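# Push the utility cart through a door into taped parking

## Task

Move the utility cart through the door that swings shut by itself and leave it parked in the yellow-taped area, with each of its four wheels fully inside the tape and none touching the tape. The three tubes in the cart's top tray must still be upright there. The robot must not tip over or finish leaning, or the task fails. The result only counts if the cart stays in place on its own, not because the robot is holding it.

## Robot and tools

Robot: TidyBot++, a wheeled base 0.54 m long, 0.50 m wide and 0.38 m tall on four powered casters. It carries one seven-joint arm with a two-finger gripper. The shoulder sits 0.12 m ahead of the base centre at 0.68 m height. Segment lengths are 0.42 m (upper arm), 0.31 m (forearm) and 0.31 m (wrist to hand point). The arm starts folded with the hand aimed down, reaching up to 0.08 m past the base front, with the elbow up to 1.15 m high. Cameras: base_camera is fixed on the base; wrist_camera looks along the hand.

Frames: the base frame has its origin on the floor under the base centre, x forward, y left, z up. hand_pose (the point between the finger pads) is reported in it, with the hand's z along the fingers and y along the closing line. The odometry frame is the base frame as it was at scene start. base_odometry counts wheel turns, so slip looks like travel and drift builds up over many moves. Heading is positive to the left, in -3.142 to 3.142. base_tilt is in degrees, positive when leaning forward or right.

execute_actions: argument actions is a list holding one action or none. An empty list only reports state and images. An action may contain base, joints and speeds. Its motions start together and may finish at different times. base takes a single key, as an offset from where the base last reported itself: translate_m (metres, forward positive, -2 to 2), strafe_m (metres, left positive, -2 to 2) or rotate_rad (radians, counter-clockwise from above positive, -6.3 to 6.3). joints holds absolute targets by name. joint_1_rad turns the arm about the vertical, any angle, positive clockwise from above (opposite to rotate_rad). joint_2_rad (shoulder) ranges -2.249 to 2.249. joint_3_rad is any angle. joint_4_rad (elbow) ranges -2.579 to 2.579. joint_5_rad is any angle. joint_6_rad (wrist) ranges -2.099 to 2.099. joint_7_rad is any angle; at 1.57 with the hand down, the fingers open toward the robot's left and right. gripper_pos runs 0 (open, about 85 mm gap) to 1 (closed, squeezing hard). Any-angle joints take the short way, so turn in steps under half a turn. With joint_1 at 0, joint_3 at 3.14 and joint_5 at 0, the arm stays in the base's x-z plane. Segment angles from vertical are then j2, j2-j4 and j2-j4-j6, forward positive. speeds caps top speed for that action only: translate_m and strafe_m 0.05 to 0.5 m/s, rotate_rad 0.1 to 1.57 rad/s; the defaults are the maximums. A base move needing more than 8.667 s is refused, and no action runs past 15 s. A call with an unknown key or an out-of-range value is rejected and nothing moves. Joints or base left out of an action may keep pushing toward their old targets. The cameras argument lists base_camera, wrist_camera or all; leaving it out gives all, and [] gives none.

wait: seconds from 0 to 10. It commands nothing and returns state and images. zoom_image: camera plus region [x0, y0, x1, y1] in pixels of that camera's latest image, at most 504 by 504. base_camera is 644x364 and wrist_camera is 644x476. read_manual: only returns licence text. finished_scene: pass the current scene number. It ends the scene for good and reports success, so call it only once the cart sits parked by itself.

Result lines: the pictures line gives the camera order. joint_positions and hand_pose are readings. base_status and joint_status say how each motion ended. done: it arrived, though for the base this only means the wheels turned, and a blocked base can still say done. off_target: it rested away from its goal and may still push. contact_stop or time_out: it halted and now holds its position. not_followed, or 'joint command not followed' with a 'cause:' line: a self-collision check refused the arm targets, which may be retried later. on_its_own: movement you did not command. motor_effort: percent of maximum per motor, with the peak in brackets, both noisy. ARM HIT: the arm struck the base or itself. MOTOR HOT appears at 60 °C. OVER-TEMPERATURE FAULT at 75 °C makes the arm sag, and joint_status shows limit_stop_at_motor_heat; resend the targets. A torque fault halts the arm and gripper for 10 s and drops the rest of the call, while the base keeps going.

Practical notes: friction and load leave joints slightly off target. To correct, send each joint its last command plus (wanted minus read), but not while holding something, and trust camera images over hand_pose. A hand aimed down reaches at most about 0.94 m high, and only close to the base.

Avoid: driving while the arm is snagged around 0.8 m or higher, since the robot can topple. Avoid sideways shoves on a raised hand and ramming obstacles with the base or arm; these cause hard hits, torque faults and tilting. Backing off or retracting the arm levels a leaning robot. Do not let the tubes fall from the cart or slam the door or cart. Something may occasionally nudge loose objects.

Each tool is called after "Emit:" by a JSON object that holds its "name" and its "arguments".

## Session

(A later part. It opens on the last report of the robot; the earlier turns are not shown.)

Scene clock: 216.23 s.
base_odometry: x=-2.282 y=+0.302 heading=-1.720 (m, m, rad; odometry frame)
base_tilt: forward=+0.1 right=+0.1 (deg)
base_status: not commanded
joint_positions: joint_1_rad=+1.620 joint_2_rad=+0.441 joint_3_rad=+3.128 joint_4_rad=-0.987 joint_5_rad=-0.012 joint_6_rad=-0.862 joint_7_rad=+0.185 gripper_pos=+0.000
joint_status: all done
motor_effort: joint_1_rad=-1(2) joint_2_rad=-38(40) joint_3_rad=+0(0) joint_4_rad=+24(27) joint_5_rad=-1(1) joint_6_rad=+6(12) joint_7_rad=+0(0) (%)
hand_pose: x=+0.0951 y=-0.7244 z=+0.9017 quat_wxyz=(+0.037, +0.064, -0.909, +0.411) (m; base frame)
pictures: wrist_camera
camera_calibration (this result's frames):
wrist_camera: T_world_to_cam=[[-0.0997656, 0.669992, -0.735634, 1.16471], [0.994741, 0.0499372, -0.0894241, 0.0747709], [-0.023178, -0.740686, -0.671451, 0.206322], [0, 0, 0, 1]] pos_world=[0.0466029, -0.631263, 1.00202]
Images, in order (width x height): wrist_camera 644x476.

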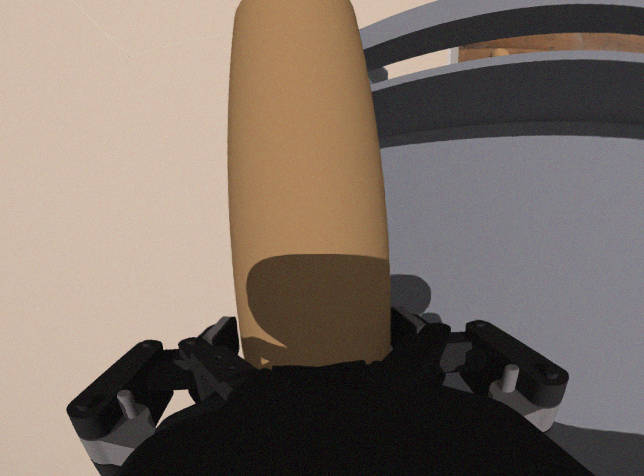

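Emit:
{"name": "execute_actions", "arguments": {"actions": [{"joints": {"joint_2_rad": 0.475, "joint_4_rad": -0.948}}], "cameras": ["wrist_camera"]}}

Scene clock: 218.40 s.
base_odometry: x=-2.282 y=+0.302 heading=-1.720 (m, m, rad; odometry frame)
base_tilt: forward=+0.1 right=+0.0 (deg)
base_status: not commanded
joint_positions: joint_1_rad=+1.620 joint_2_rad=+0.463 joint_3_rad=+3.128 joint_4_rad=-0.971 joint_5_rad=-0.012 joint_6_rad=-0.862 joint_7_rad=+0.185 gripper_pos=+0.000
joint_status: all done
motor_effort: joint_1_rad=-1(2) joint_2_rad=-39(41) joint_3_rad=+0(0) joint_4_rad=+24(26) joint_5_rad=+0(1) joint_6_rad=+7(9) joint_7_rad=+0(0) (%)
hand_pose: x=+0.0947 y=-0.7319 z=+0.8946 quat_wxyz=(+0.037, +0.064, -0.910, +0.409) (m; base frame)
pictures: wrist_camera
camera_calibration (this result's frames):
wrist_camera: T_world_to_cam=[[-0.0993596, 0.673966, -0.73205, 1.16418], [0.994787, 0.0503218, -0.0886913, 0.0745234], [-0.0229368, -0.737047, -0.675453, 0.202278], [0, 0, 0, 1]] pos_world=[0.046177, -0.639279, 0.995476]
Images, in order (width x height): wrist_camera 644x476.

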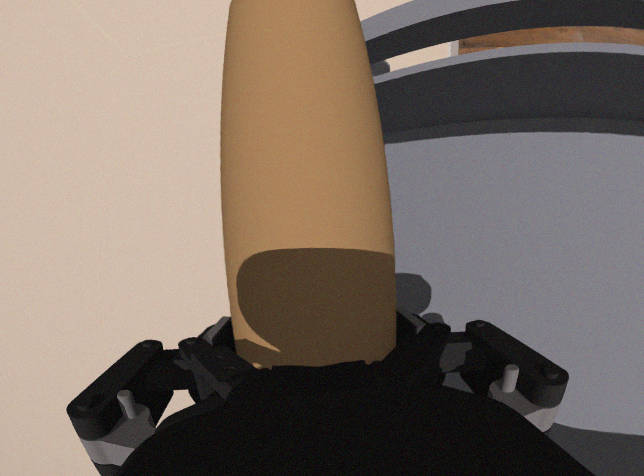

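Emit:
{"name": "execute_actions", "arguments": {"actions": [{"joints": {"gripper_pos": 1.0}}], "cameras": ["wrist_camera"]}}

Scene clock: 220.37 s.
base_odometry: x=-2.282 y=+0.302 heading=-1.720 (m, m, rad; odometry frame)
base_tilt: forward=+0.1 right=+0.1 (deg)
base_status: not commanded
joint_positions: joint_1_rad=+1.620 joint_2_rad=+0.463 joint_3_rad=+3.128 joint_4_rad=-0.969 joint_5_rad=-0.012 joint_6_rad=-0.862 joint_7_rad=+0.185 gripper_pos=+0.121
joint_status: gripper_pos off_target (ended at +0.121, target +1.000)
motor_effort: joint_1_rad=-1(1) joint_2_rad=-38(44) joint_3_rad=+1(0) joint_4_rad=+26(28) joint_5_rad=+0(0) joint_6_rad=+9(10) joint_7_rad=+1(1) (%)
hand_pose: x=+0.0948 y=-0.7321 z=+0.8962 quat_wxyz=(+0.037, +0.064, -0.909, +0.410) (m; base frame)
pictures: wrist_camera
camera_calibration (this result's frames):
wrist_camera: T_world_to_cam=[[-0.0998121, 0.67192, -0.733867, 1.16564], [0.994743, 0.0504272, -0.0891228, 0.0750747], [-0.0228765, -0.738905, -0.673421, 0.199997], [0, 0, 0, 1]] pos_world=[0.04624, -0.639223, 0.996798]
Images, in order (width x height): wrist_camera 644x476.

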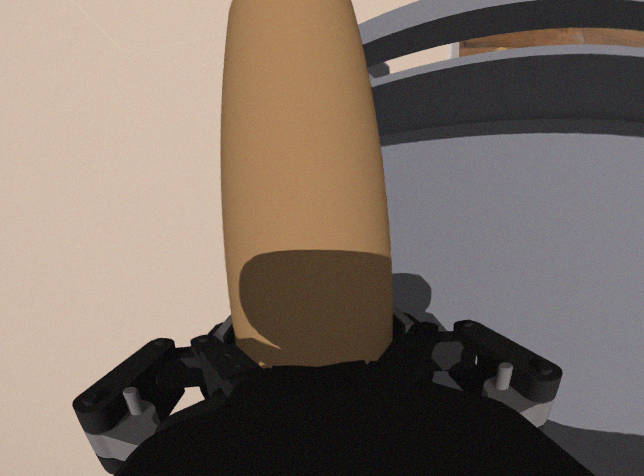

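Emit:
{"name": "execute_actions", "arguments": {"actions": [{"joints": {"joint_2_rad": 0.37, "joint_6_rad": -0.76, "gripper_pos": 1.0}}], "cameras": ["wrist_camera"]}}

Scene clock: 222.93 s.
base_odometry: x=-2.282 y=+0.302 heading=-1.720 (m, m, rad; odometry frame)
base_tilt: forward=+0.1 right=+0.1 (deg)
base_status: not commanded
joint_positions: joint_1_rad=+1.620 joint_2_rad=+0.430 joint_3_rad=+3.128 joint_4_rad=-0.973 joint_5_rad=-0.012 joint_6_rad=-0.827 joint_7_rad=+0.194 gripper_pos=+0.121
joint_status: joint_2_rad off_target (ended at +0.430, target +0.370); joint_6_rad off_target (ended at -0.827, target -0.760); gripper_pos off_target (ended at +0.121, target +1.000)
motor_effort: joint_1_rad=-1(1) joint_2_rad=-48(49) joint_3_rad=+0(0) joint_4_rad=+32(32) joint_5_rad=-3(3) joint_6_rad=+10(10) joint_7_rad=-1(1) (%)
hand_pose: x=+0.0948 y=-0.7309 z=+0.9263 quat_wxyz=(+0.042, +0.067, -0.895, +0.438) (m; base frame)
pictures: wrist_camera
camera_calibration (this result's frames):
wrist_camera: T_world_to_cam=[[-0.11014, 0.623663, -0.773895, 1.1897], [0.993596, 0.0493273, -0.101655, 0.0885989], [-0.0252247, -0.780135, -0.625102, 0.146548], [0, 0, 0, 1]] pos_world=[0.0466987, -0.632018, 1.02132]
Images, in order (width x height): wrist_camera 644x476.

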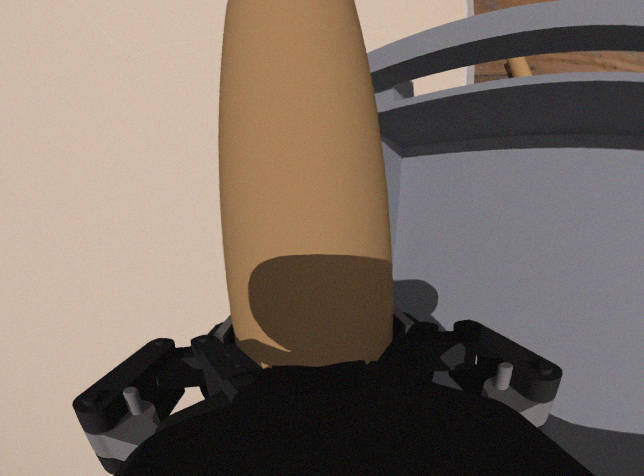

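Emit:
{"name": "execute_actions", "arguments": {"actions": [{"joints": {"joint_2_rad": 0.23, "joint_4_rad": -0.915, "joint_6_rad": -0.57, "gripper_pos": 1.0}}], "cameras": ["wrist_camera"]}}

Scene clock: 225.77 s.
base_odometry: x=-2.282 y=+0.302 heading=-1.720 (m, m, rad; odometry frame)
base_tilt: forward=+0.1 right=+0.1 (deg)
base_status: not commanded
joint_positions: joint_1_rad=+1.620 joint_2_rad=+0.272 joint_3_rad=+3.128 joint_4_rad=-0.956 joint_5_rad=-0.012 joint_6_rad=-0.636 joint_7_rad=+0.196 gripper_pos=+0.121
joint_status: joint_2_rad off_target (ended at +0.272, target +0.230); joint_4_rad off_target (ended at -0.956, target -0.915); joint_6_rad off_target (ended at -0.636, target -0.570); gripper_pos off_target (ended at +0.121, target +1.000)
motor_effort: joint_1_rad=-1(1) joint_2_rad=-42(53) joint_3_rad=+0(0) joint_4_rad=+33(35) joint_5_rad=-2(3) joint_6_rad=+14(13) joint_7_rad=-1(1) (%)
hand_pose: x=+0.0955 y=-0.7067 z=+1.1028 quat_wxyz=(+0.062, +0.061, -0.800, +0.593) (m; base frame)
pictures: wrist_camera
camera_calibration (this result's frames):
wrist_camera: T_world_to_cam=[[-0.123643, 0.306405, -0.943837, 1.27574], [0.991707, 0.00453203, -0.128442, 0.102705], [-0.0350778, -0.951891, -0.304424, -0.198333], [0, 0, 0, 1]] pos_world=[0.048926, -0.58015, 1.15691]
Images, in order (width x height): wrist_camera 644x476.

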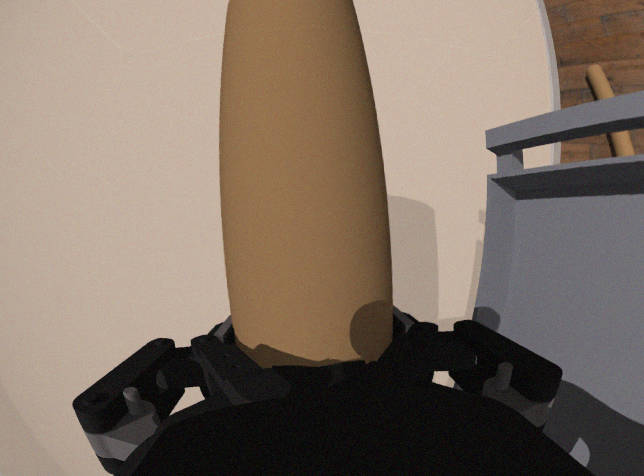

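Emit:
{"name": "execute_actions", "arguments": {"actions": [{"joints": {"joint_2_rad": 0.15, "joint_4_rad": -0.78, "joint_6_rad": -0.488, "gripper_pos": 1.0}}], "cameras": ["wrist_camera"]}}

Emit:
{"name": "execute_actions", "arguments": {"actions": [{"joints": {"joint_7_rad": 0.9, "gripper_pos": 1.0}}], "cameras": ["wrist_camera"]}}

Scene clock: 228.40 s.
base_odometry: x=-2.282 y=+0.302 heading=-1.720 (m, m, rad; odometry frame)
base_tilt: forward=+0.1 right=+0.1 (deg)
base_status: not commanded
joint_positions: joint_1_rad=+1.620 joint_2_rad=+0.188 joint_3_rad=+3.128 joint_4_rad=-0.827 joint_5_rad=-0.012 joint_6_rad=-0.559 joint_7_rad=+0.198 gripper_pos=+0.121
joint_status: joint_4_rad off_target (ended at -0.827, target -0.780); joint_6_rad off_target (ended at -0.559, target -0.488); gripper_pos off_target (ended at +0.121, target +1.000); the others done
motor_effort: joint_1_rad=-1(1) joint_2_rad=-36(47) joint_3_rad=+0(0) joint_4_rad=+31(35) joint_5_rad=-3(3) joint_6_rad=+13(15) joint_7_rad=-2(2) (%)
hand_pose: x=+0.0973 y=-0.6566 z=+1.2600 quat_wxyz=(+0.075, +0.055, -0.706, +0.702) (m; base frame)
pictures: wrist_camera
camera_calibration (this result's frames):
wrist_camera: T_world_to_cam=[[-0.135748, 0.0243524, -0.990444, 1.28373], [0.989999, -0.0354065, -0.136557, 0.105049], [-0.0383936, -0.999076, -0.0193025, -0.492626], [0, 0, 0, 1]] pos_world=[0.0513516, -0.519713, 1.2763]
Images, in order (width x height): wrist_camera 644x476.

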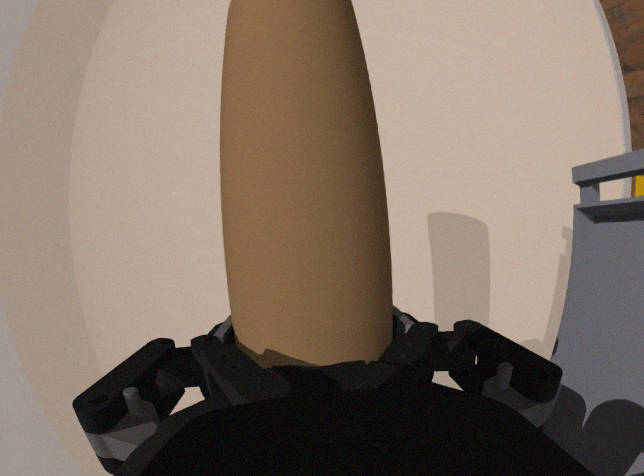

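Scene clock: 229.43 s.
base_odometry: x=-2.282 y=+0.302 heading=-1.720 (m, m, rad; odometry frame)
base_tilt: forward=+0.2 right=+0.0 (deg)
base_status: not commanded
joint_positions: joint_1_rad=+1.620 joint_2_rad=+0.188 joint_3_rad=+3.128 joint_4_rad=-0.827 joint_5_rad=-0.012 joint_6_rad=-0.559 joint_7_rad=+0.896 gripper_pos=+0.121
joint_status: gripper_pos off_target (ended at +0.121, target +1.000); the others done
motor_effort: joint_1_rad=-2(2) joint_2_rad=-37(37) joint_3_rad=+0(0) joint_4_rad=+31(32) joint_5_rad=-2(3) joint_6_rad=+14(14) joint_7_rad=-1(2) (%)
hand_pose: x=+0.0973 y=-0.6566 z=+1.2600 quat_wxyz=(+0.311, +0.293, -0.645, +0.634) (m; base frame)
pictures: wrist_camera
camera_calibration (this result's frames):
wrist_camera: T_world_to_cam=[[-0.740132, 0.041152, -0.671202, 0.951315], [0.670838, -0.0241483, -0.741211, 0.905358], [-0.0467107, -0.998861, -0.00973335, -0.503732], [0, 0, 0, 1]] pos_world=[0.0732209, -0.520444, 1.30468]
Images, in order (width x height): wrist_camera 644x476.

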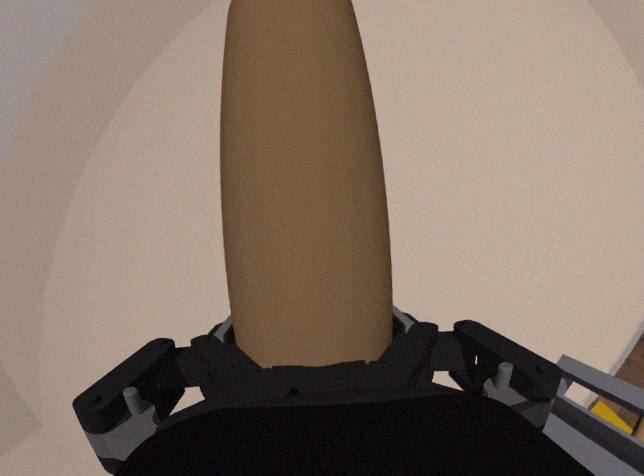

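Emit:
{"name": "execute_actions", "arguments": {"actions": [{"joints": {"joint_7_rad": 1.61, "gripper_pos": 1.0}}], "cameras": ["wrist_camera"]}}

Scene clock: 231.07 s.
base_odometry: x=-2.282 y=+0.302 heading=-1.720 (m, m, rad; odometry frame)
base_tilt: forward=+0.1 right=+0.1 (deg)
base_status: not commanded
joint_positions: joint_1_rad=+1.620 joint_2_rad=+0.188 joint_3_rad=+3.128 joint_4_rad=-0.827 joint_5_rad=-0.012 joint_6_rad=-0.559 joint_7_rad=+1.597 gripper_pos=+0.121
joint_status: gripper_pos off_target (ended at +0.121, target +1.000); the others done
motor_effort: joint_1_rad=-1(2) joint_2_rad=-37(37) joint_3_rad=+1(0) joint_4_rad=+31(31) joint_5_rad=-1(2) joint_6_rad=+13(14) joint_7_rad=+0(1) (%)
hand_pose: x=+0.0973 y=-0.6566 z=+1.2600 quat_wxyz=(+0.510, +0.497, -0.505, +0.488) (m; base frame)
pictures: wrist_camera
camera_calibration (this result's frames):
wrist_camera: T_world_to_cam=[[-0.998311, 0.0467834, -0.0344482, 0.177819], [0.0342694, -0.00461919, -0.999402, 1.30543], [-0.0469145, -0.998894, 0.00300815, -0.519789], [0, 0, 0, 1]] pos_world=[0.108397, -0.521503, 1.31234]
Images, in order (width x height): wrist_camera 644x476.

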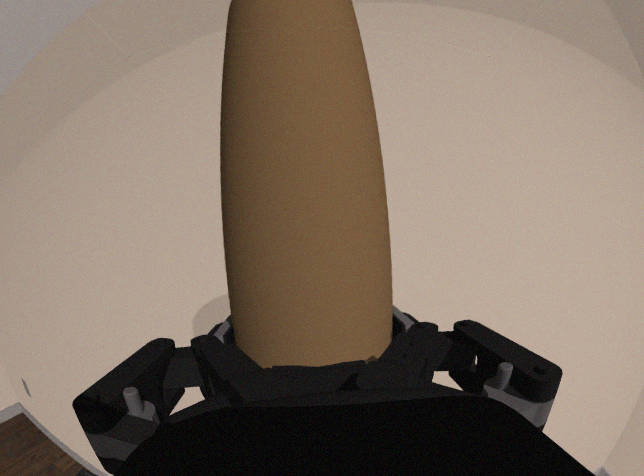

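Emit:
{"name": "zoom_image", "arguments": {"camera": "wrist_camera", "region": [190, 0, 430, 160]}}

Emit:
{"name": "zoom_image", "arguments": {"camera": "wrist_camera", "region": [190, 160, 430, 320]}}

Region (190, 0, 430, 160) of wrist_camera's 644x476 image, scaled by 2.100.

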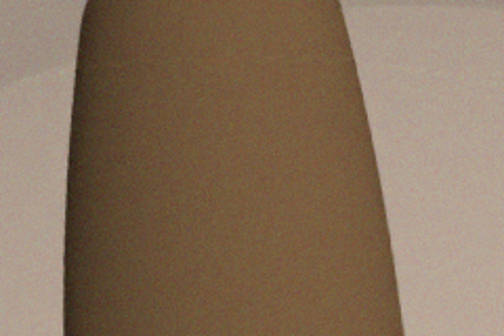

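Region (190, 160, 430, 320) of wrist_camera's 644x476 image, scaled by 2.100.

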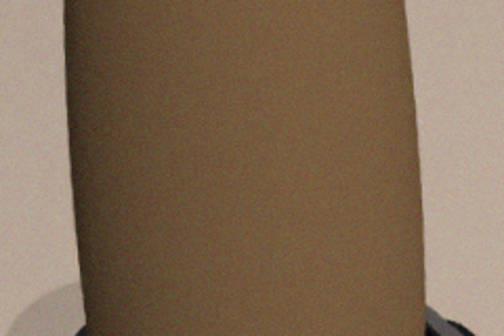

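Emit:
{"name": "zoom_image", "arguments": {"camera": "wrist_camera", "region": [0, 276, 200, 476]}}

Emit:
{"name": "zoom_image", "arguments": {"camera": "wrist_camera", "region": [444, 276, 644, 476]}}

Region (0, 276, 200, 476) of wrist_camera's 644x476 image, scaled by 2.520.

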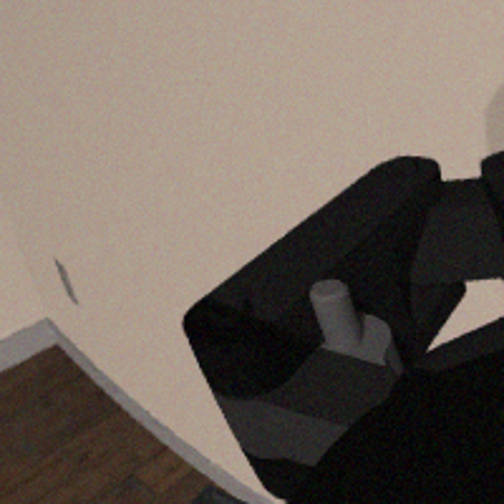

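Region (444, 276, 644, 476) of wrist_camera's 644x476 image, scaled by 2.520.

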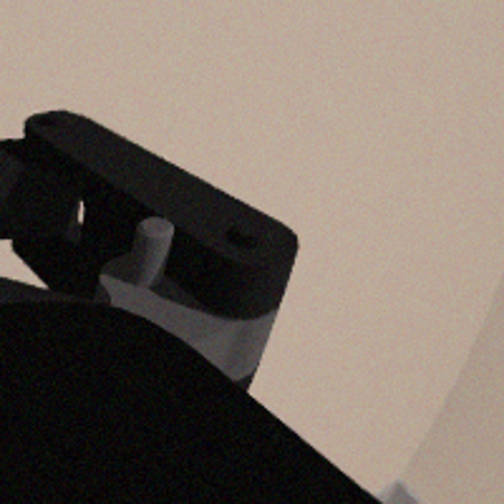

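Emit:
{"name": "zoom_image", "arguments": {"camera": "wrist_camera", "region": [0, 0, 240, 240]}}

Emit:
{"name": "zoom_image", "arguments": {"camera": "wrist_camera", "region": [404, 0, 644, 240]}}

Region (0, 0, 240, 240) of wrist_camera's 644x476 image, scaled by 2.100.

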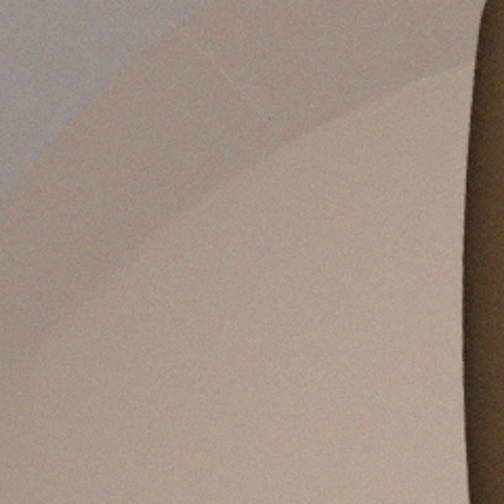

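Region (404, 0, 644, 240) of wrist_camera's 644x476 image, scaled by 2.100.

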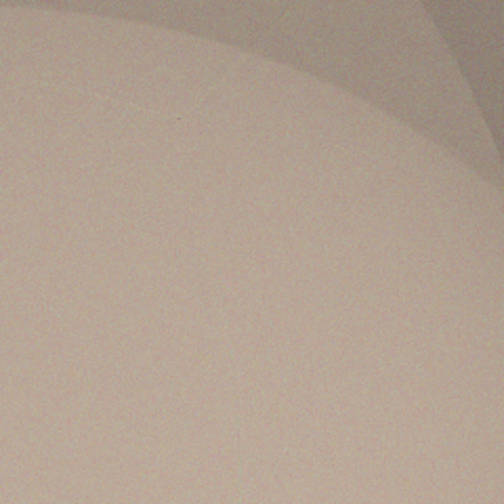

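Emit:
{"name": "execute_actions", "arguments": {"actions": [{"joints": {"joint_2_rad": 0.108, "joint_4_rad": -0.962, "joint_6_rad": -0.354, "joint_7_rad": 1.543, "gripper_pos": 1.0}}], "cameras": ["wrist_camera"]}}

Scene clock: 246.93 s.
base_odometry: x=-2.282 y=+0.302 heading=-1.720 (m, m, rad; odometry frame)
base_tilt: forward=+0.1 right=+0.1 (deg)
base_status: not commanded
joint_positions: joint_1_rad=+1.620 joint_2_rad=+0.166 joint_3_rad=+3.128 joint_4_rad=-0.987 joint_5_rad=-0.012 joint_6_rad=-0.431 joint_7_rad=+1.579 gripper_pos=+0.121
joint_status: joint_2_rad off_target (ended at +0.166, target +0.108); joint_6_rad off_target (ended at -0.431, target -0.354); gripper_pos off_target (ended at +0.121, target +1.000); the others done
motor_effort: joint_1_rad=-1(2) joint_2_rad=-37(39) joint_3_rad=+1(0) joint_4_rad=+32(34) joint_5_rad=+0(1) joint_6_rad=+12(14) joint_7_rad=+0(0) (%)
hand_pose: x=+0.0968 y=-0.6676 z=+1.2200 quat_wxyz=(+0.503, +0.494, -0.513, +0.490) (m; base frame)
pictures: wrist_camera
camera_calibration (this result's frames):
wrist_camera: T_world_to_cam=[[-0.997393, 0.0487053, -0.0532356, 0.200533], [0.0535626, 0.00543251, -0.99855, 1.26921], [-0.0483455, -0.998798, -0.00802714, -0.517044], [0, 0, 0, 1]] pos_world=[0.107031, -0.533085, 1.2739]
Images, in order (width x height): wrist_camera 644x476.

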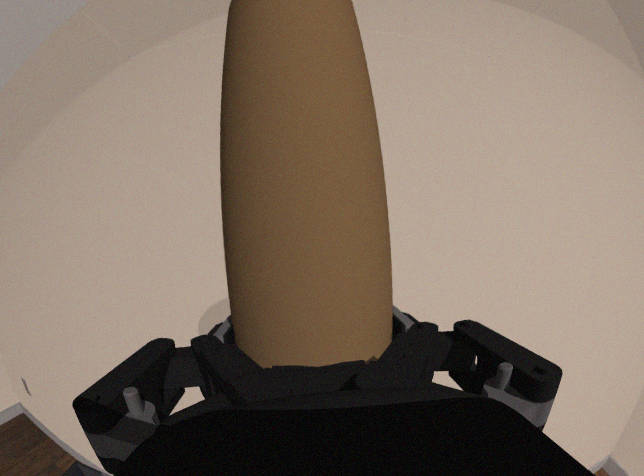

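Emit:
{"name": "execute_actions", "arguments": {"actions": [{"joints": {"joint_2_rad": 0.073, "joint_4_rad": -1.02, "joint_6_rad": -0.292, "joint_7_rad": 1.535, "gripper_pos": 1.0}}], "cameras": []}}

Scene clock: 248.43 s.
base_odometry: x=-2.282 y=+0.302 heading=-1.720 (m, m, rad; odometry frame)
base_tilt: forward=+0.1 right=+0.0 (deg)
base_status: not commanded
joint_positions: joint_1_rad=+1.620 joint_2_rad=+0.130 joint_3_rad=+3.128 joint_4_rad=-1.045 joint_5_rad=-0.012 joint_6_rad=-0.371 joint_7_rad=+1.571 gripper_pos=+0.121
joint_status: joint_2_rad off_target (ended at +0.130, target +0.073); joint_6_rad off_target (ended at -0.371, target -0.292); gripper_pos off_target (ended at +0.121, target +1.000); the others done
motor_effort: joint_1_rad=-1(1) joint_2_rad=-35(38) joint_3_rad=+1(0) joint_4_rad=+33(34) joint_5_rad=+0(1) joint_6_rad=+13(15) joint_7_rad=+0(0) (%)
hand_pose: x=+0.0973 y=-0.6552 z=+1.2281 quat_wxyz=(+0.511, +0.483, -0.505, +0.502) (m; base frame)
pictures: none
No camera images: the call's "cameras" was empty. Leave "cameras" out to get every camera's image.

Emit:
{"name": "execute_actions", "arguments": {"actions": [{"joints": {"joint_2_rad": 0.058, "joint_4_rad": -1.1, "joint_6_rad": -0.23, "gripper_pos": 1.0}}], "cameras": ["wrist_camera"]}}

Scene clock: 251.37 s.
base_odometry: x=-2.282 y=+0.302 heading=-1.720 (m, m, rad; odometry frame)
base_tilt: forward=+0.1 right=+0.1 (deg)
base_status: not commanded
joint_positions: joint_1_rad=+1.620 joint_2_rad=+0.113 joint_3_rad=+3.128 joint_4_rad=-1.118 joint_5_rad=-0.012 joint_6_rad=-0.304 joint_7_rad=+1.571 gripper_pos=+0.121
joint_status: joint_2_rad off_target (ended at +0.113, target +0.058); joint_6_rad off_target (ended at -0.304, target -0.230); gripper_pos off_target (ended at +0.121, target +1.000); the others done
motor_effort: joint_1_rad=-1(2) joint_2_rad=-35(35) joint_3_rad=+1(0) joint_4_rad=+33(33) joint_5_rad=-1(1) joint_6_rad=+13(14) joint_7_rad=+0(1) (%)
hand_pose: x=+0.0972 y=-0.6544 z=+1.2159 quat_wxyz=(+0.514, +0.480, -0.502, +0.504) (m; base frame)
pictures: wrist_camera
camera_calibration (this result's frames):
wrist_camera: T_world_to_cam=[[-0.996975, 0.0472053, -0.0617436, 0.209455], [0.059645, -0.0446433, -0.997221, 1.23003], [-0.0498305, -0.997887, 0.0416927, -0.563573], [0, 0, 0, 1]] pos_world=[0.107373, -0.517357, 1.26304]
Images, in order (width x height): wrist_camera 644x476.

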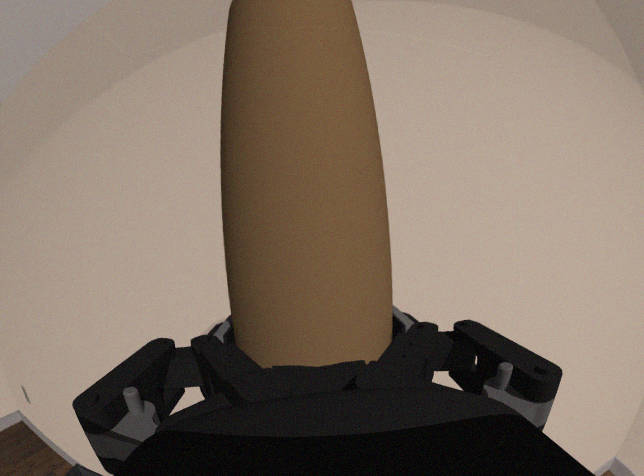

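Emit:
{"name": "execute_actions", "arguments": {"actions": [{"joints": {"joint_4_rad": -1.128, "gripper_pos": 1.0}}], "cameras": []}}

Scene clock: 252.30 s.
base_odometry: x=-2.282 y=+0.302 heading=-1.720 (m, m, rad; odometry frame)
base_tilt: forward=+0.1 right=+0.0 (deg)
base_status: not commanded
joint_positions: joint_1_rad=+1.620 joint_2_rad=+0.102 joint_3_rad=+3.128 joint_4_rad=-1.135 joint_5_rad=-0.012 joint_6_rad=-0.295 joint_7_rad=+1.570 gripper_pos=+0.121
joint_status: gripper_pos off_target (ended at +0.121, target +1.000); the others done
motor_effort: joint_1_rad=-1(2) joint_2_rad=-32(35) joint_3_rad=+1(1) joint_4_rad=+30(32) joint_5_rad=+0(1) joint_6_rad=+11(14) joint_7_rad=+0(0) (%)
hand_pose: x=+0.0974 y=-0.6504 z=+1.2157 quat_wxyz=(+0.514, +0.479, -0.501, +0.505) (m; base frame)
pictures: none
No camera images: the call's "cameras" was empty. Leave "cameras" out to get every camera's image.

Emit:
{"name": "execute_actions", "arguments": {"actions": [{"joints": {"joint_2_rad": 0.1, "joint_4_rad": -1.128, "joint_6_rad": -0.31, "gripper_pos": 1.0}}], "cameras": ["wrist_camera"]}}

Scene clock: 253.80 s.
base_odometry: x=-2.282 y=+0.302 heading=-1.720 (m, m, rad; odometry frame)
base_tilt: forward=+0.1 right=+0.0 (deg)
base_status: not commanded
joint_positions: joint_1_rad=+1.620 joint_2_rad=+0.103 joint_3_rad=+3.128 joint_4_rad=-1.134 joint_5_rad=-0.012 joint_6_rad=-0.295 joint_7_rad=+1.570 gripper_pos=+0.121
joint_status: gripper_pos off_target (ended at +0.121, target +1.000); the others done
motor_effort: joint_1_rad=-2(1) joint_2_rad=-29(31) joint_3_rad=+1(1) joint_4_rad=+27(30) joint_5_rad=-1(1) joint_6_rad=+9(12) joint_7_rad=+0(0) (%)
hand_pose: x=+0.0974 y=-0.6509 z=+1.2153 quat_wxyz=(+0.514, +0.479, -0.501, +0.505) (m; base frame)
pictures: wrist_camera
camera_calibration (this result's frames):
wrist_camera: T_world_to_cam=[[-0.996977, 0.0471416, -0.0617573, 0.209402], [0.059541, -0.0470538, -0.997116, 1.22791], [-0.0499115, -0.997779, 0.0441047, -0.562929], [0, 0, 0, 1]] pos_world=[0.107562, -0.513773, 1.26213]
Images, in order (width x height): wrist_camera 644x476.

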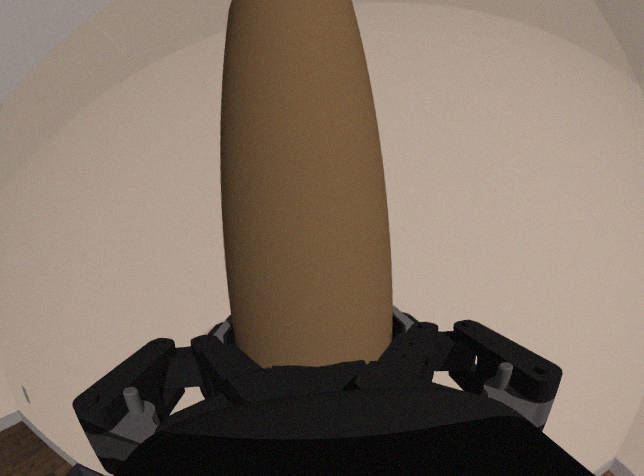

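Emit:
{"name": "execute_actions", "arguments": {"actions": [{"joints": {"gripper_pos": 0.0}}], "cameras": ["wrist_camera"]}}

Scene clock: 255.23 s.
base_odometry: x=-2.282 y=+0.302 heading=-1.720 (m, m, rad; odometry frame)
base_tilt: forward=+0.1 right=+0.1 (deg)
base_status: not commanded
joint_positions: joint_1_rad=+1.620 joint_2_rad=+0.103 joint_3_rad=+3.128 joint_4_rad=-1.134 joint_5_rad=-0.012 joint_6_rad=-0.295 joint_7_rad=+1.570 gripper_pos=+0.000
joint_status: all done
motor_effort: joint_1_rad=-2(2) joint_2_rad=-26(29) joint_3_rad=+0(0) joint_4_rad=+25(26) joint_5_rad=-1(1) joint_6_rad=+9(9) joint_7_rad=+0(0) (%)
hand_pose: x=+0.0974 y=-0.6509 z=+1.2153 quat_wxyz=(+0.514, +0.479, -0.501, +0.505) (m; base frame)
pictures: wrist_camera
camera_calibration (this result's frames):
wrist_camera: T_world_to_cam=[[-0.996977, 0.0471416, -0.061757, 0.209402], [0.0595407, -0.0470534, -0.997116, 1.22791], [-0.0499115, -0.997779, 0.0441043, -0.562929], [0, 0, 0, 1]] pos_world=[0.107562, -0.513773, 1.26213]
Images, in order (width x height): wrist_camera 644x476.

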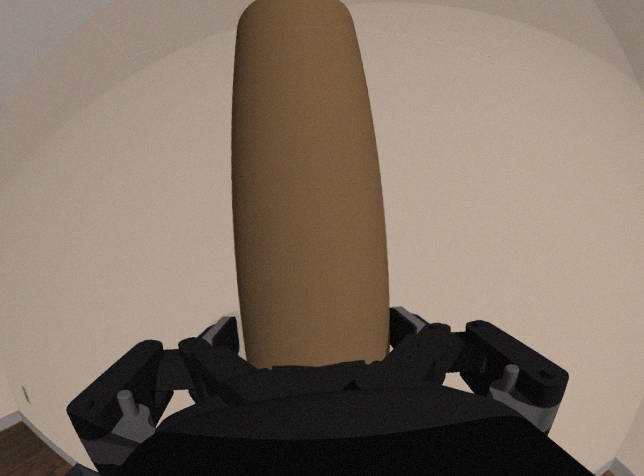

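Emit:
{"name": "execute_actions", "arguments": {"actions": [], "cameras": ["wrist_camera"]}}

Scene clock: 255.47 s.
base_odometry: x=-2.282 y=+0.302 heading=-1.720 (m, m, rad; odometry frame)
base_tilt: forward=+0.2 right=+0.1 (deg)
base_status: not commanded
joint_positions: joint_1_rad=+1.620 joint_2_rad=+0.103 joint_3_rad=+3.128 joint_4_rad=-1.134 joint_5_rad=-0.012 joint_6_rad=-0.295 joint_7_rad=+1.570 gripper_pos=+0.000
joint_status: all done
motor_effort: joint_1_rad=-2(2) joint_2_rad=-26(29) joint_3_rad=+0(0) joint_4_rad=+25(26) joint_5_rad=-1(1) joint_6_rad=+9(9) joint_7_rad=+0(0) (%)
hand_pose: x=+0.0974 y=-0.6509 z=+1.2153 quat_wxyz=(+0.514, +0.479, -0.501, +0.505) (m; base frame)
pictures: wrist_camera
camera_calibration (this result's frames):
wrist_camera: T_world_to_cam=[[-0.996977, 0.0471417, -0.0617572, 0.209402], [0.0595408, -0.047054, -0.997116, 1.22791], [-0.0499117, -0.997779, 0.0441049, -0.56293], [0, 0, 0, 1]] pos_world=[0.107562, -0.513773, 1.26213]
Images, in order (width x height): wrist_camera 644x476.

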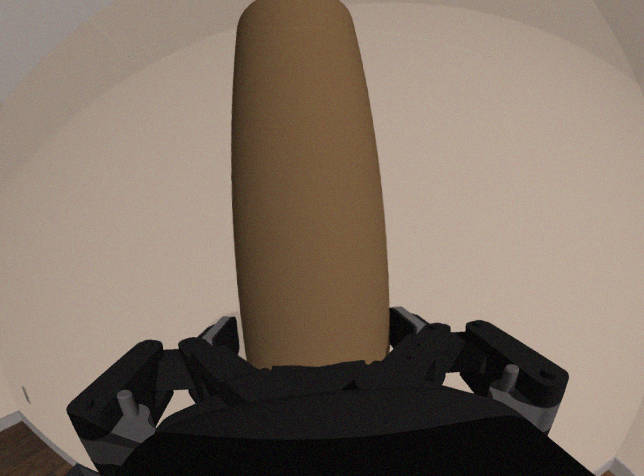

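Emit:
{"name": "execute_actions", "arguments": {"actions": [{"joints": {"joint_2_rad": -0.15, "joint_4_rad": -1.38}}], "cameras": ["wrist_camera"]}}

Scene clock: 263.63 s.
base_odometry: x=-2.282 y=+0.302 heading=-1.720 (m, m, rad; odometry frame)
base_tilt: forward=+0.1 right=+0.0 (deg)
base_status: not commanded
joint_positions: joint_1_rad=+1.620 joint_2_rad=-0.155 joint_3_rad=+3.128 joint_4_rad=-1.358 joint_5_rad=-0.012 joint_6_rad=-0.295 joint_7_rad=+1.570 gripper_pos=+0.000
joint_status: all done
motor_effort: joint_1_rad=-1(3) joint_2_rad=-15(28) joint_3_rad=+1(0) joint_4_rad=+25(26) joint_5_rad=-1(1) joint_6_rad=+7(8) joint_7_rad=+0(0) (%)
hand_pose: x=+0.1032 y=-0.5387 z=+1.2329 quat_wxyz=(+0.523, +0.471, -0.492, +0.512) (m; base frame)
pictures: wrist_camera
camera_calibration (this result's frames):
wrist_camera: T_world_to_cam=[[-0.997254, 0.0451987, -0.0586666, 0.206207], [0.0549009, -0.0804757, -0.995243, 1.23054], [-0.0497049, -0.995731, 0.0777733, -0.49187], [0, 0, 0, 1]] pos_world=[0.113634, -0.400062, 1.27504]
Images, in order (width x height): wrist_camera 644x476.

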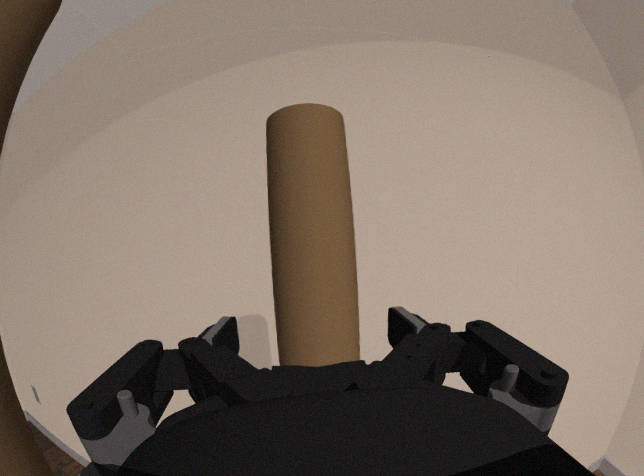

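Emit:
{"name": "execute_actions", "arguments": {"actions": [{"base": {"translate_m": -0.6}, "joints": {"joint_7_rad": 0.115}, "speeds": {"translate_m": 0.45}}]}}

Scene clock: 266.87 s.
base_odometry: x=-2.193 y=+0.895 heading=-1.720 (m, m, rad; odometry frame)
base_tilt: forward=+0.1 right=+0.0 (deg)
base_status: done
joint_positions: joint_1_rad=+1.622 joint_2_rad=-0.153 joint_3_rad=+3.122 joint_4_rad=-1.362 joint_5_rad=-0.012 joint_6_rad=-0.295 joint_7_rad=+0.132 gripper_pos=+0.000
joint_status: all done
motor_effort: joint_1_rad=-1(3) joint_2_rad=-16(20) joint_3_rad=+1(2) joint_4_rad=+25(25) joint_5_rad=+0(1) joint_6_rad=+8(8) joint_7_rad=+0(1) (%)
hand_pose: x=+0.1063 y=-0.5400 z=+1.2298 quat_wxyz=(+0.055, +0.033, -0.682, +0.728) (m; base frame)
pictures: base_camera, wrist_camera
camera_calibration (this result's frames):
wrist_camera: T_world_to_cam=[[-0.0770631, -0.0474358, -0.995897, 1.21395], [0.996403, -0.0389897, -0.0752451, 0.0181091], [-0.0352604, -0.998113, 0.0502698, -0.46179], [0, 0, 0, 1]] pos_world=[0.0592241, -0.402628, 1.23355]
Images, in order (width x height): base_camera 644x364, wrist_camera 644x476.

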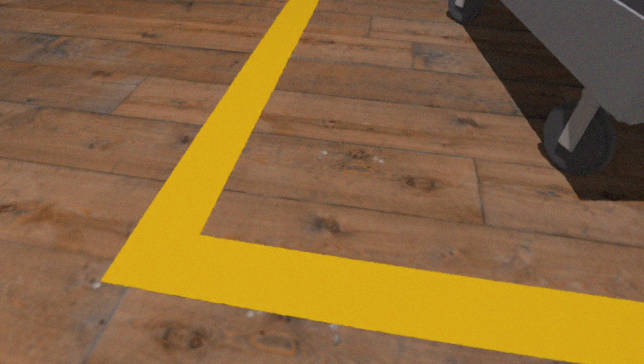

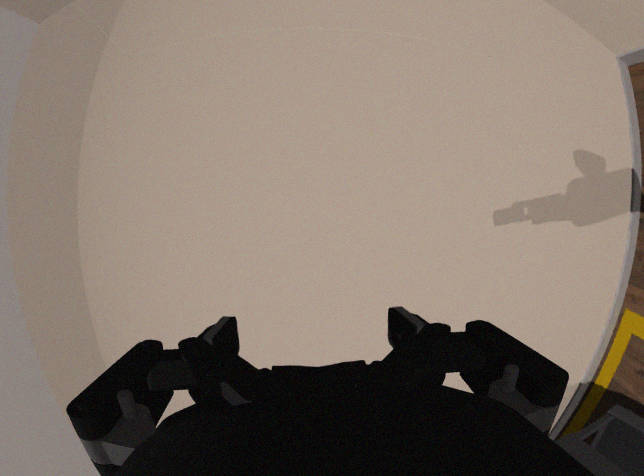

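Emit:
{"name": "execute_actions", "arguments": {"actions": [{"base": {"strafe_m": -0.15}, "joints": {"joint_2_rad": 1.14, "joint_4_rad": -1.67, "joint_6_rad": -0.39}}]}}

Scene clock: 270.97 s.
base_odometry: x=-2.341 y=+0.918 heading=-1.721 (m, m, rad; odometry frame)
base_tilt: forward=+0.1 right=+0.1 (deg)
base_status: done
joint_positions: joint_1_rad=+1.622 joint_2_rad=+1.135 joint_3_rad=+3.122 joint_4_rad=-1.650 joint_5_rad=-0.012 joint_6_rad=-0.350 joint_7_rad=+0.132 gripper_pos=+0.000
joint_status: all done
motor_effort: joint_1_rad=-1(1) joint_2_rad=-42(49) joint_3_rad=+0(0) joint_4_rad=+7(26) joint_5_rad=-1(0) joint_6_rad=+0(8) joint_7_rad=+0(0) (%)
hand_pose: x=+0.1085 y=-0.4933 z=+0.2539 quat_wxyz=(-0.011, +0.039, -0.999, +0.004) (m; base frame)
pictures: base_camera, wrist_camera
camera_calibration (this result's frames):
wrist_camera: T_world_to_cam=[[-0.0306319, 0.999492, 0.00874249, 0.500714], [0.999423, 0.0304989, 0.0149612, -0.0446034], [0.014687, 0.00919574, -0.99985, 0.392082], [0, 0, 0, 1]] pos_world=[0.0541569, -0.502705, 0.388313]
Images, in order (width x height): base_camera 644x364, wrist_camera 644x476.

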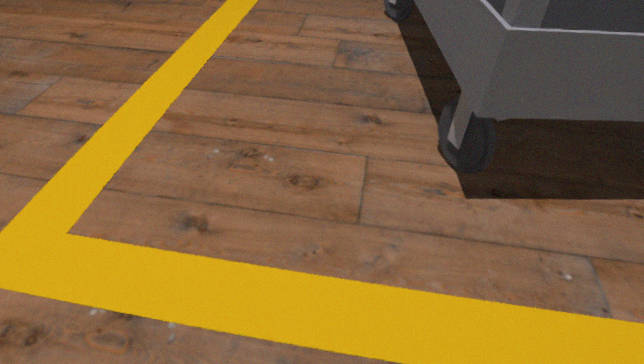

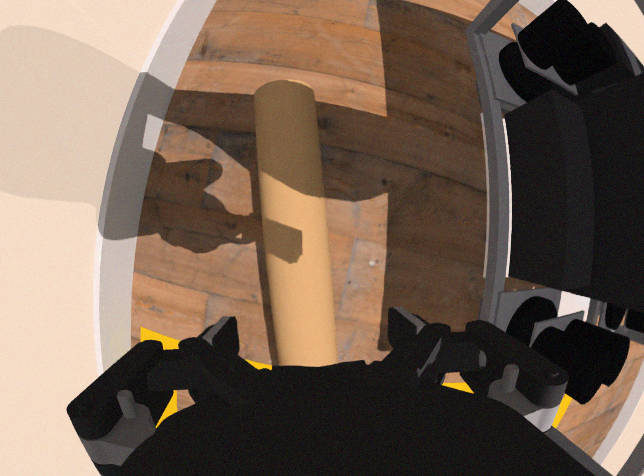

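Emit:
{"name": "zoom_image", "arguments": {"camera": "wrist_camera", "region": [200, 70, 420, 370]}}

Region (200, 70, 420, 370) of wrist_camera's 644x476 image, scaled by 1.680; it fills the left 370 columns of this view, and the rest is white.

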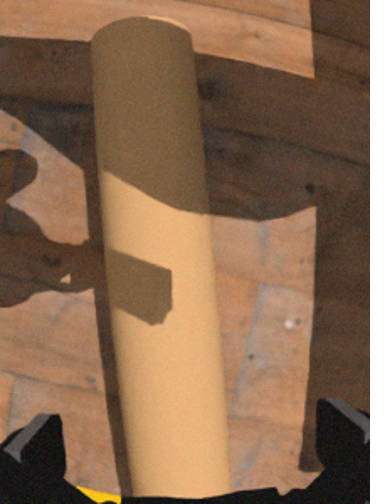

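Emit:
{"name": "execute_actions", "arguments": {"actions": [{"joints": {"joint_2_rad": 1.452, "joint_4_rad": -1.384, "joint_6_rad": -0.248, "joint_7_rad": 0.185}}], "cameras": ["wrist_camera"]}}

Scene clock: 275.17 s.
base_odometry: x=-2.341 y=+0.918 heading=-1.721 (m, m, rad; odometry frame)
base_tilt: forward=+0.1 right=+0.0 (deg)
base_status: not commanded
joint_positions: joint_1_rad=+1.622 joint_2_rad=+1.453 joint_3_rad=+3.122 joint_4_rad=-1.407 joint_5_rad=-0.012 joint_6_rad=-0.290 joint_7_rad=+0.149 gripper_pos=+0.000
joint_status: all done
motor_effort: joint_1_rad=-1(1) joint_2_rad=-44(47) joint_3_rad=+0(0) joint_4_rad=+5(7) joint_5_rad=-1(1) joint_6_rad=+0(1) joint_7_rad=+0(0) (%)
hand_pose: x=+0.1082 y=-0.5029 z=+0.1186 quat_wxyz=(-0.012, +0.044, -0.999, -0.003) (m; base frame)
pictures: wrist_camera
camera_calibration (this result's frames):
wrist_camera: T_world_to_cam=[[-0.0417739, 0.998863, 0.0229646, 0.510689], [0.998996, 0.0413856, 0.0171305, -0.0367592], [0.0161606, 0.0236572, -0.99959, 0.263968], [0, 0, 0, 1]] pos_world=[0.0537899, -0.514832, 0.252762]
Images, in order (width x height): wrist_camera 644x476.

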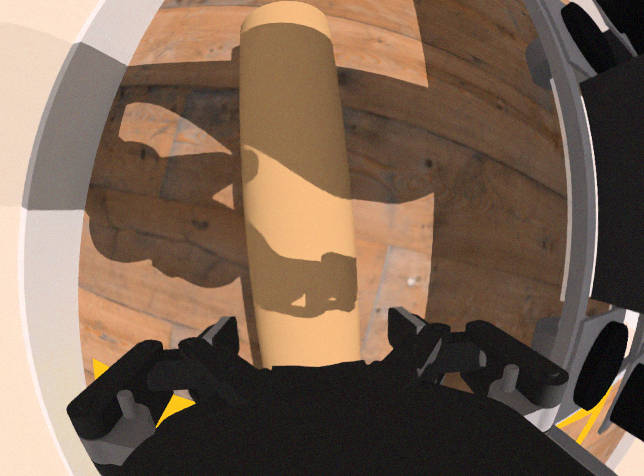

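Emit:
{"name": "zoom_image", "arguments": {"camera": "wrist_camera", "region": [200, 200, 440, 380]}}

Region (200, 200, 440, 380) of wrist_camera's 644x476 image, scaled by 2.100; it fills the top 378 rows of this view, and the rest is white.

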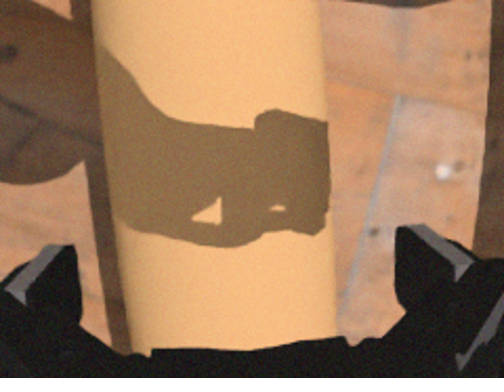

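Emit:
{"name": "execute_actions", "arguments": {"actions": [{"joints": {"joint_2_rad": 1.609, "joint_4_rad": -1.232, "joint_6_rad": -0.238}}], "cameras": ["wrist_camera"]}}

Scene clock: 278.43 s.
base_odometry: x=-2.341 y=+0.918 heading=-1.720 (m, m, rad; odometry frame)
base_tilt: forward=+0.1 right=+0.1 (deg)
base_status: not commanded
joint_positions: joint_1_rad=+1.625 joint_2_rad=+1.553 joint_3_rad=+3.123 joint_4_rad=-1.289 joint_5_rad=-0.012 joint_6_rad=-0.294 joint_7_rad=+0.150 gripper_pos=+0.000
joint_status: joint_2_rad off_target (ended at +1.553, target +1.609); joint_4_rad off_target (ended at -1.289, target -1.232); the others done
motor_effort: joint_1_rad=-4(4) joint_2_rad=-34(45) joint_3_rad=-2(4) joint_4_rad=+17(20) joint_5_rad=-1(2) joint_6_rad=+11(16) joint_7_rad=+0(0) (%)
hand_pose: x=+0.1053 y=-0.5151 z=+0.0781 quat_wxyz=(-0.011, +0.042, -0.999, +0.004) (m; base frame)
pictures: wrist_camera
camera_calibration (this result's frames):
wrist_camera: T_world_to_cam=[[-0.0364724, 0.999287, 0.00973985, 0.524396], [0.999222, 0.0363201, 0.0153767, -0.0351501], [0.015012, 0.0102931, -0.999834, 0.21706], [0, 0, 0, 1]] pos_world=[0.0509902, -0.52498, 0.212457]
Images, in order (width x height): wrist_camera 644x476.

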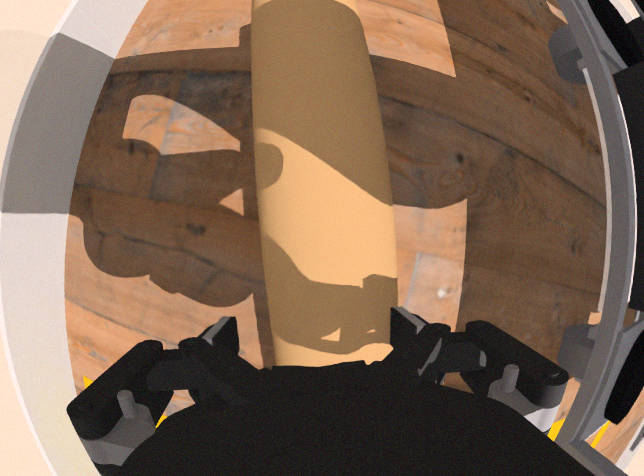

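Emit:
{"name": "execute_actions", "arguments": {"actions": [{"joints": {"joint_2_rad": 1.517, "joint_4_rad": -1.357}}], "cameras": ["wrist_camera"]}}

Scene clock: 280.70 s.
base_odometry: x=-2.341 y=+0.918 heading=-1.720 (m, m, rad; odometry frame)
base_tilt: forward=+0.1 right=+0.1 (deg)
base_status: not commanded
joint_positions: joint_1_rad=+1.625 joint_2_rad=+1.535 joint_3_rad=+3.122 joint_4_rad=-1.335 joint_5_rad=-0.012 joint_6_rad=-0.280 joint_7_rad=+0.150 gripper_pos=+0.000
joint_status: all done
motor_effort: joint_1_rad=-1(3) joint_2_rad=-44(45) joint_3_rad=+0(3) joint_4_rad=+5(16) joint_5_rad=-1(1) joint_6_rad=+0(11) joint_7_rad=+0(0) (%)
hand_pose: x=+0.1061 y=-0.5022 z=+0.0831 quat_wxyz=(-0.012, +0.042, -0.999, -0.003) (m; base frame)
pictures: wrist_camera
camera_calibration (this result's frames):
wrist_camera: T_world_to_cam=[[-0.0376007, 0.999013, 0.0236388, 0.510262], [0.999168, 0.0372118, 0.0166835, -0.036204], [0.0157874, 0.0242464, -0.999581, 0.228876], [0, 0, 0, 1]] pos_world=[0.0517467, -0.513961, 0.217322]
Images, in order (width x height): wrist_camera 644x476.

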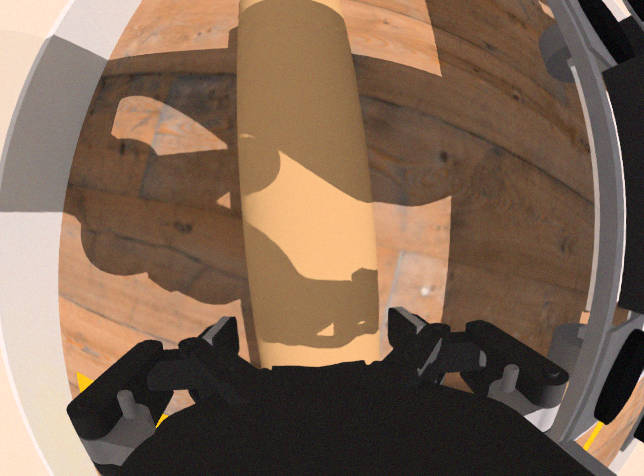

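Emit:
{"name": "zoom_image", "arguments": {"camera": "wrist_camera", "region": [200, 200, 440, 380]}}

Region (200, 200, 440, 380) of wrist_camera's 644x476 image, scaled by 2.100; it fills the top 378 rows of this view, and the rest is white.

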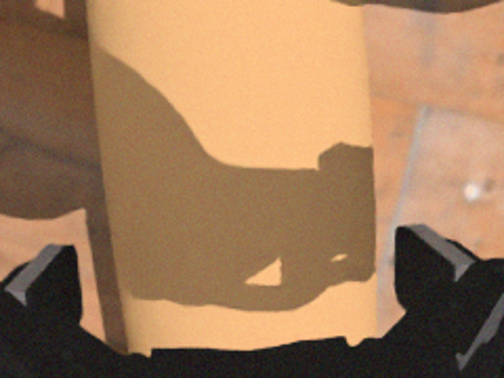

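Emit:
{"name": "execute_actions", "arguments": {"actions": [{"joints": {"joint_2_rad": 1.59, "joint_4_rad": -1.275}}], "cameras": ["wrist_camera"]}}

Scene clock: 283.20 s.
base_odometry: x=-2.341 y=+0.918 heading=-1.720 (m, m, rad; odometry frame)
base_tilt: forward=+0.1 right=+0.1 (deg)
base_status: not commanded
joint_positions: joint_1_rad=+1.626 joint_2_rad=+1.579 joint_3_rad=+3.123 joint_4_rad=-1.297 joint_5_rad=-0.012 joint_6_rad=-0.280 joint_7_rad=+0.150 gripper_pos=+0.000
joint_status: all done
motor_effort: joint_1_rad=-1(3) joint_2_rad=-44(48) joint_3_rad=+0(4) joint_4_rad=+9(19) joint_5_rad=-1(2) joint_6_rad=+3(11) joint_7_rad=+0(0) (%)
hand_pose: x=+0.1052 y=-0.4984 z=+0.0639 quat_wxyz=(-0.012, +0.041, -0.999, -0.006) (m; base frame)
pictures: wrist_camera
camera_calibration (this result's frames):
wrist_camera: T_world_to_cam=[[-0.0357018, 0.998906, 0.0302146, 0.506289], [0.999242, 0.0352115, 0.0166069, -0.0361178], [0.0155248, 0.0307845, -0.999405, 0.212895], [0, 0, 0, 1]] pos_world=[0.0508606, -0.511017, 0.198071]
Images, in order (width x height): wrist_camera 644x476.

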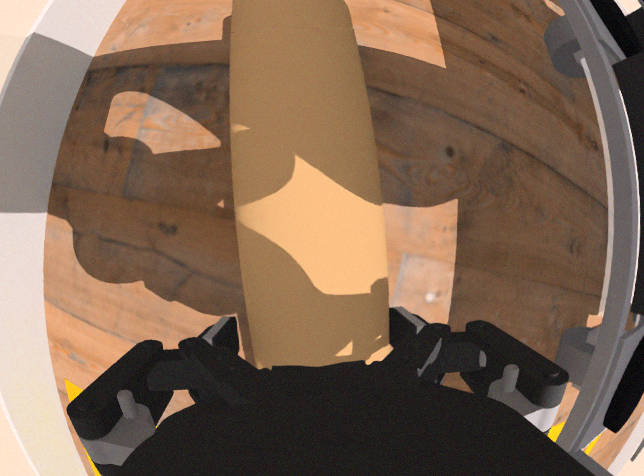

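Emit:
{"name": "execute_actions", "arguments": {"actions": [{"joints": {"joint_2_rad": 1.627, "joint_4_rad": -1.246}}], "cameras": ["wrist_camera"]}}

Scene clock: 284.83 s.
base_odometry: x=-2.341 y=+0.918 heading=-1.720 (m, m, rad; odometry frame)
base_tilt: forward=+0.1 right=+0.0 (deg)
base_status: not commanded
joint_positions: joint_1_rad=+1.626 joint_2_rad=+1.622 joint_3_rad=+3.123 joint_4_rad=-1.267 joint_5_rad=-0.012 joint_6_rad=-0.280 joint_7_rad=+0.150 gripper_pos=+0.000
joint_status: all done
motor_effort: joint_1_rad=-1(3) joint_2_rad=-43(46) joint_3_rad=+0(3) joint_4_rad=+5(13) joint_5_rad=-1(2) joint_6_rad=-1(8) joint_7_rad=+0(0) (%)
hand_pose: x=+0.1053 y=-0.4905 z=+0.0453 quat_wxyz=(-0.012, +0.041, -0.999, -0.012) (m; base frame)
pictures: wrist_camera
camera_calibration (this result's frames):
wrist_camera: T_world_to_cam=[[-0.0350343, 0.998494, 0.0422073, 0.498105], [0.999262, 0.0343321, 0.0172489, -0.0365923], [0.0157739, 0.0427804, -0.99896, 0.199821], [0, 0, 0, 1]] pos_world=[0.0508641, -0.504647, 0.17922]
Images, in order (width x height): wrist_camera 644x476.

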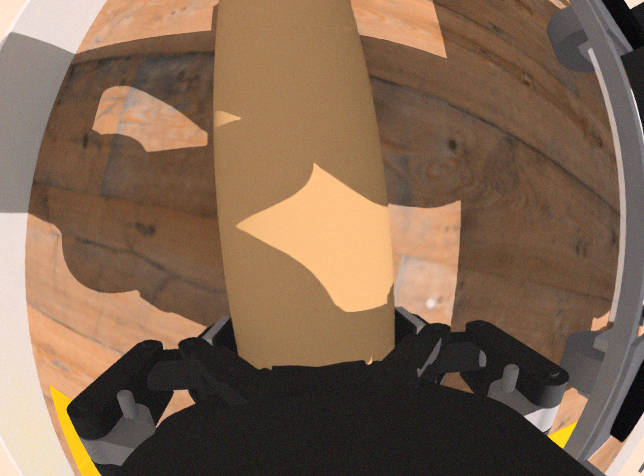

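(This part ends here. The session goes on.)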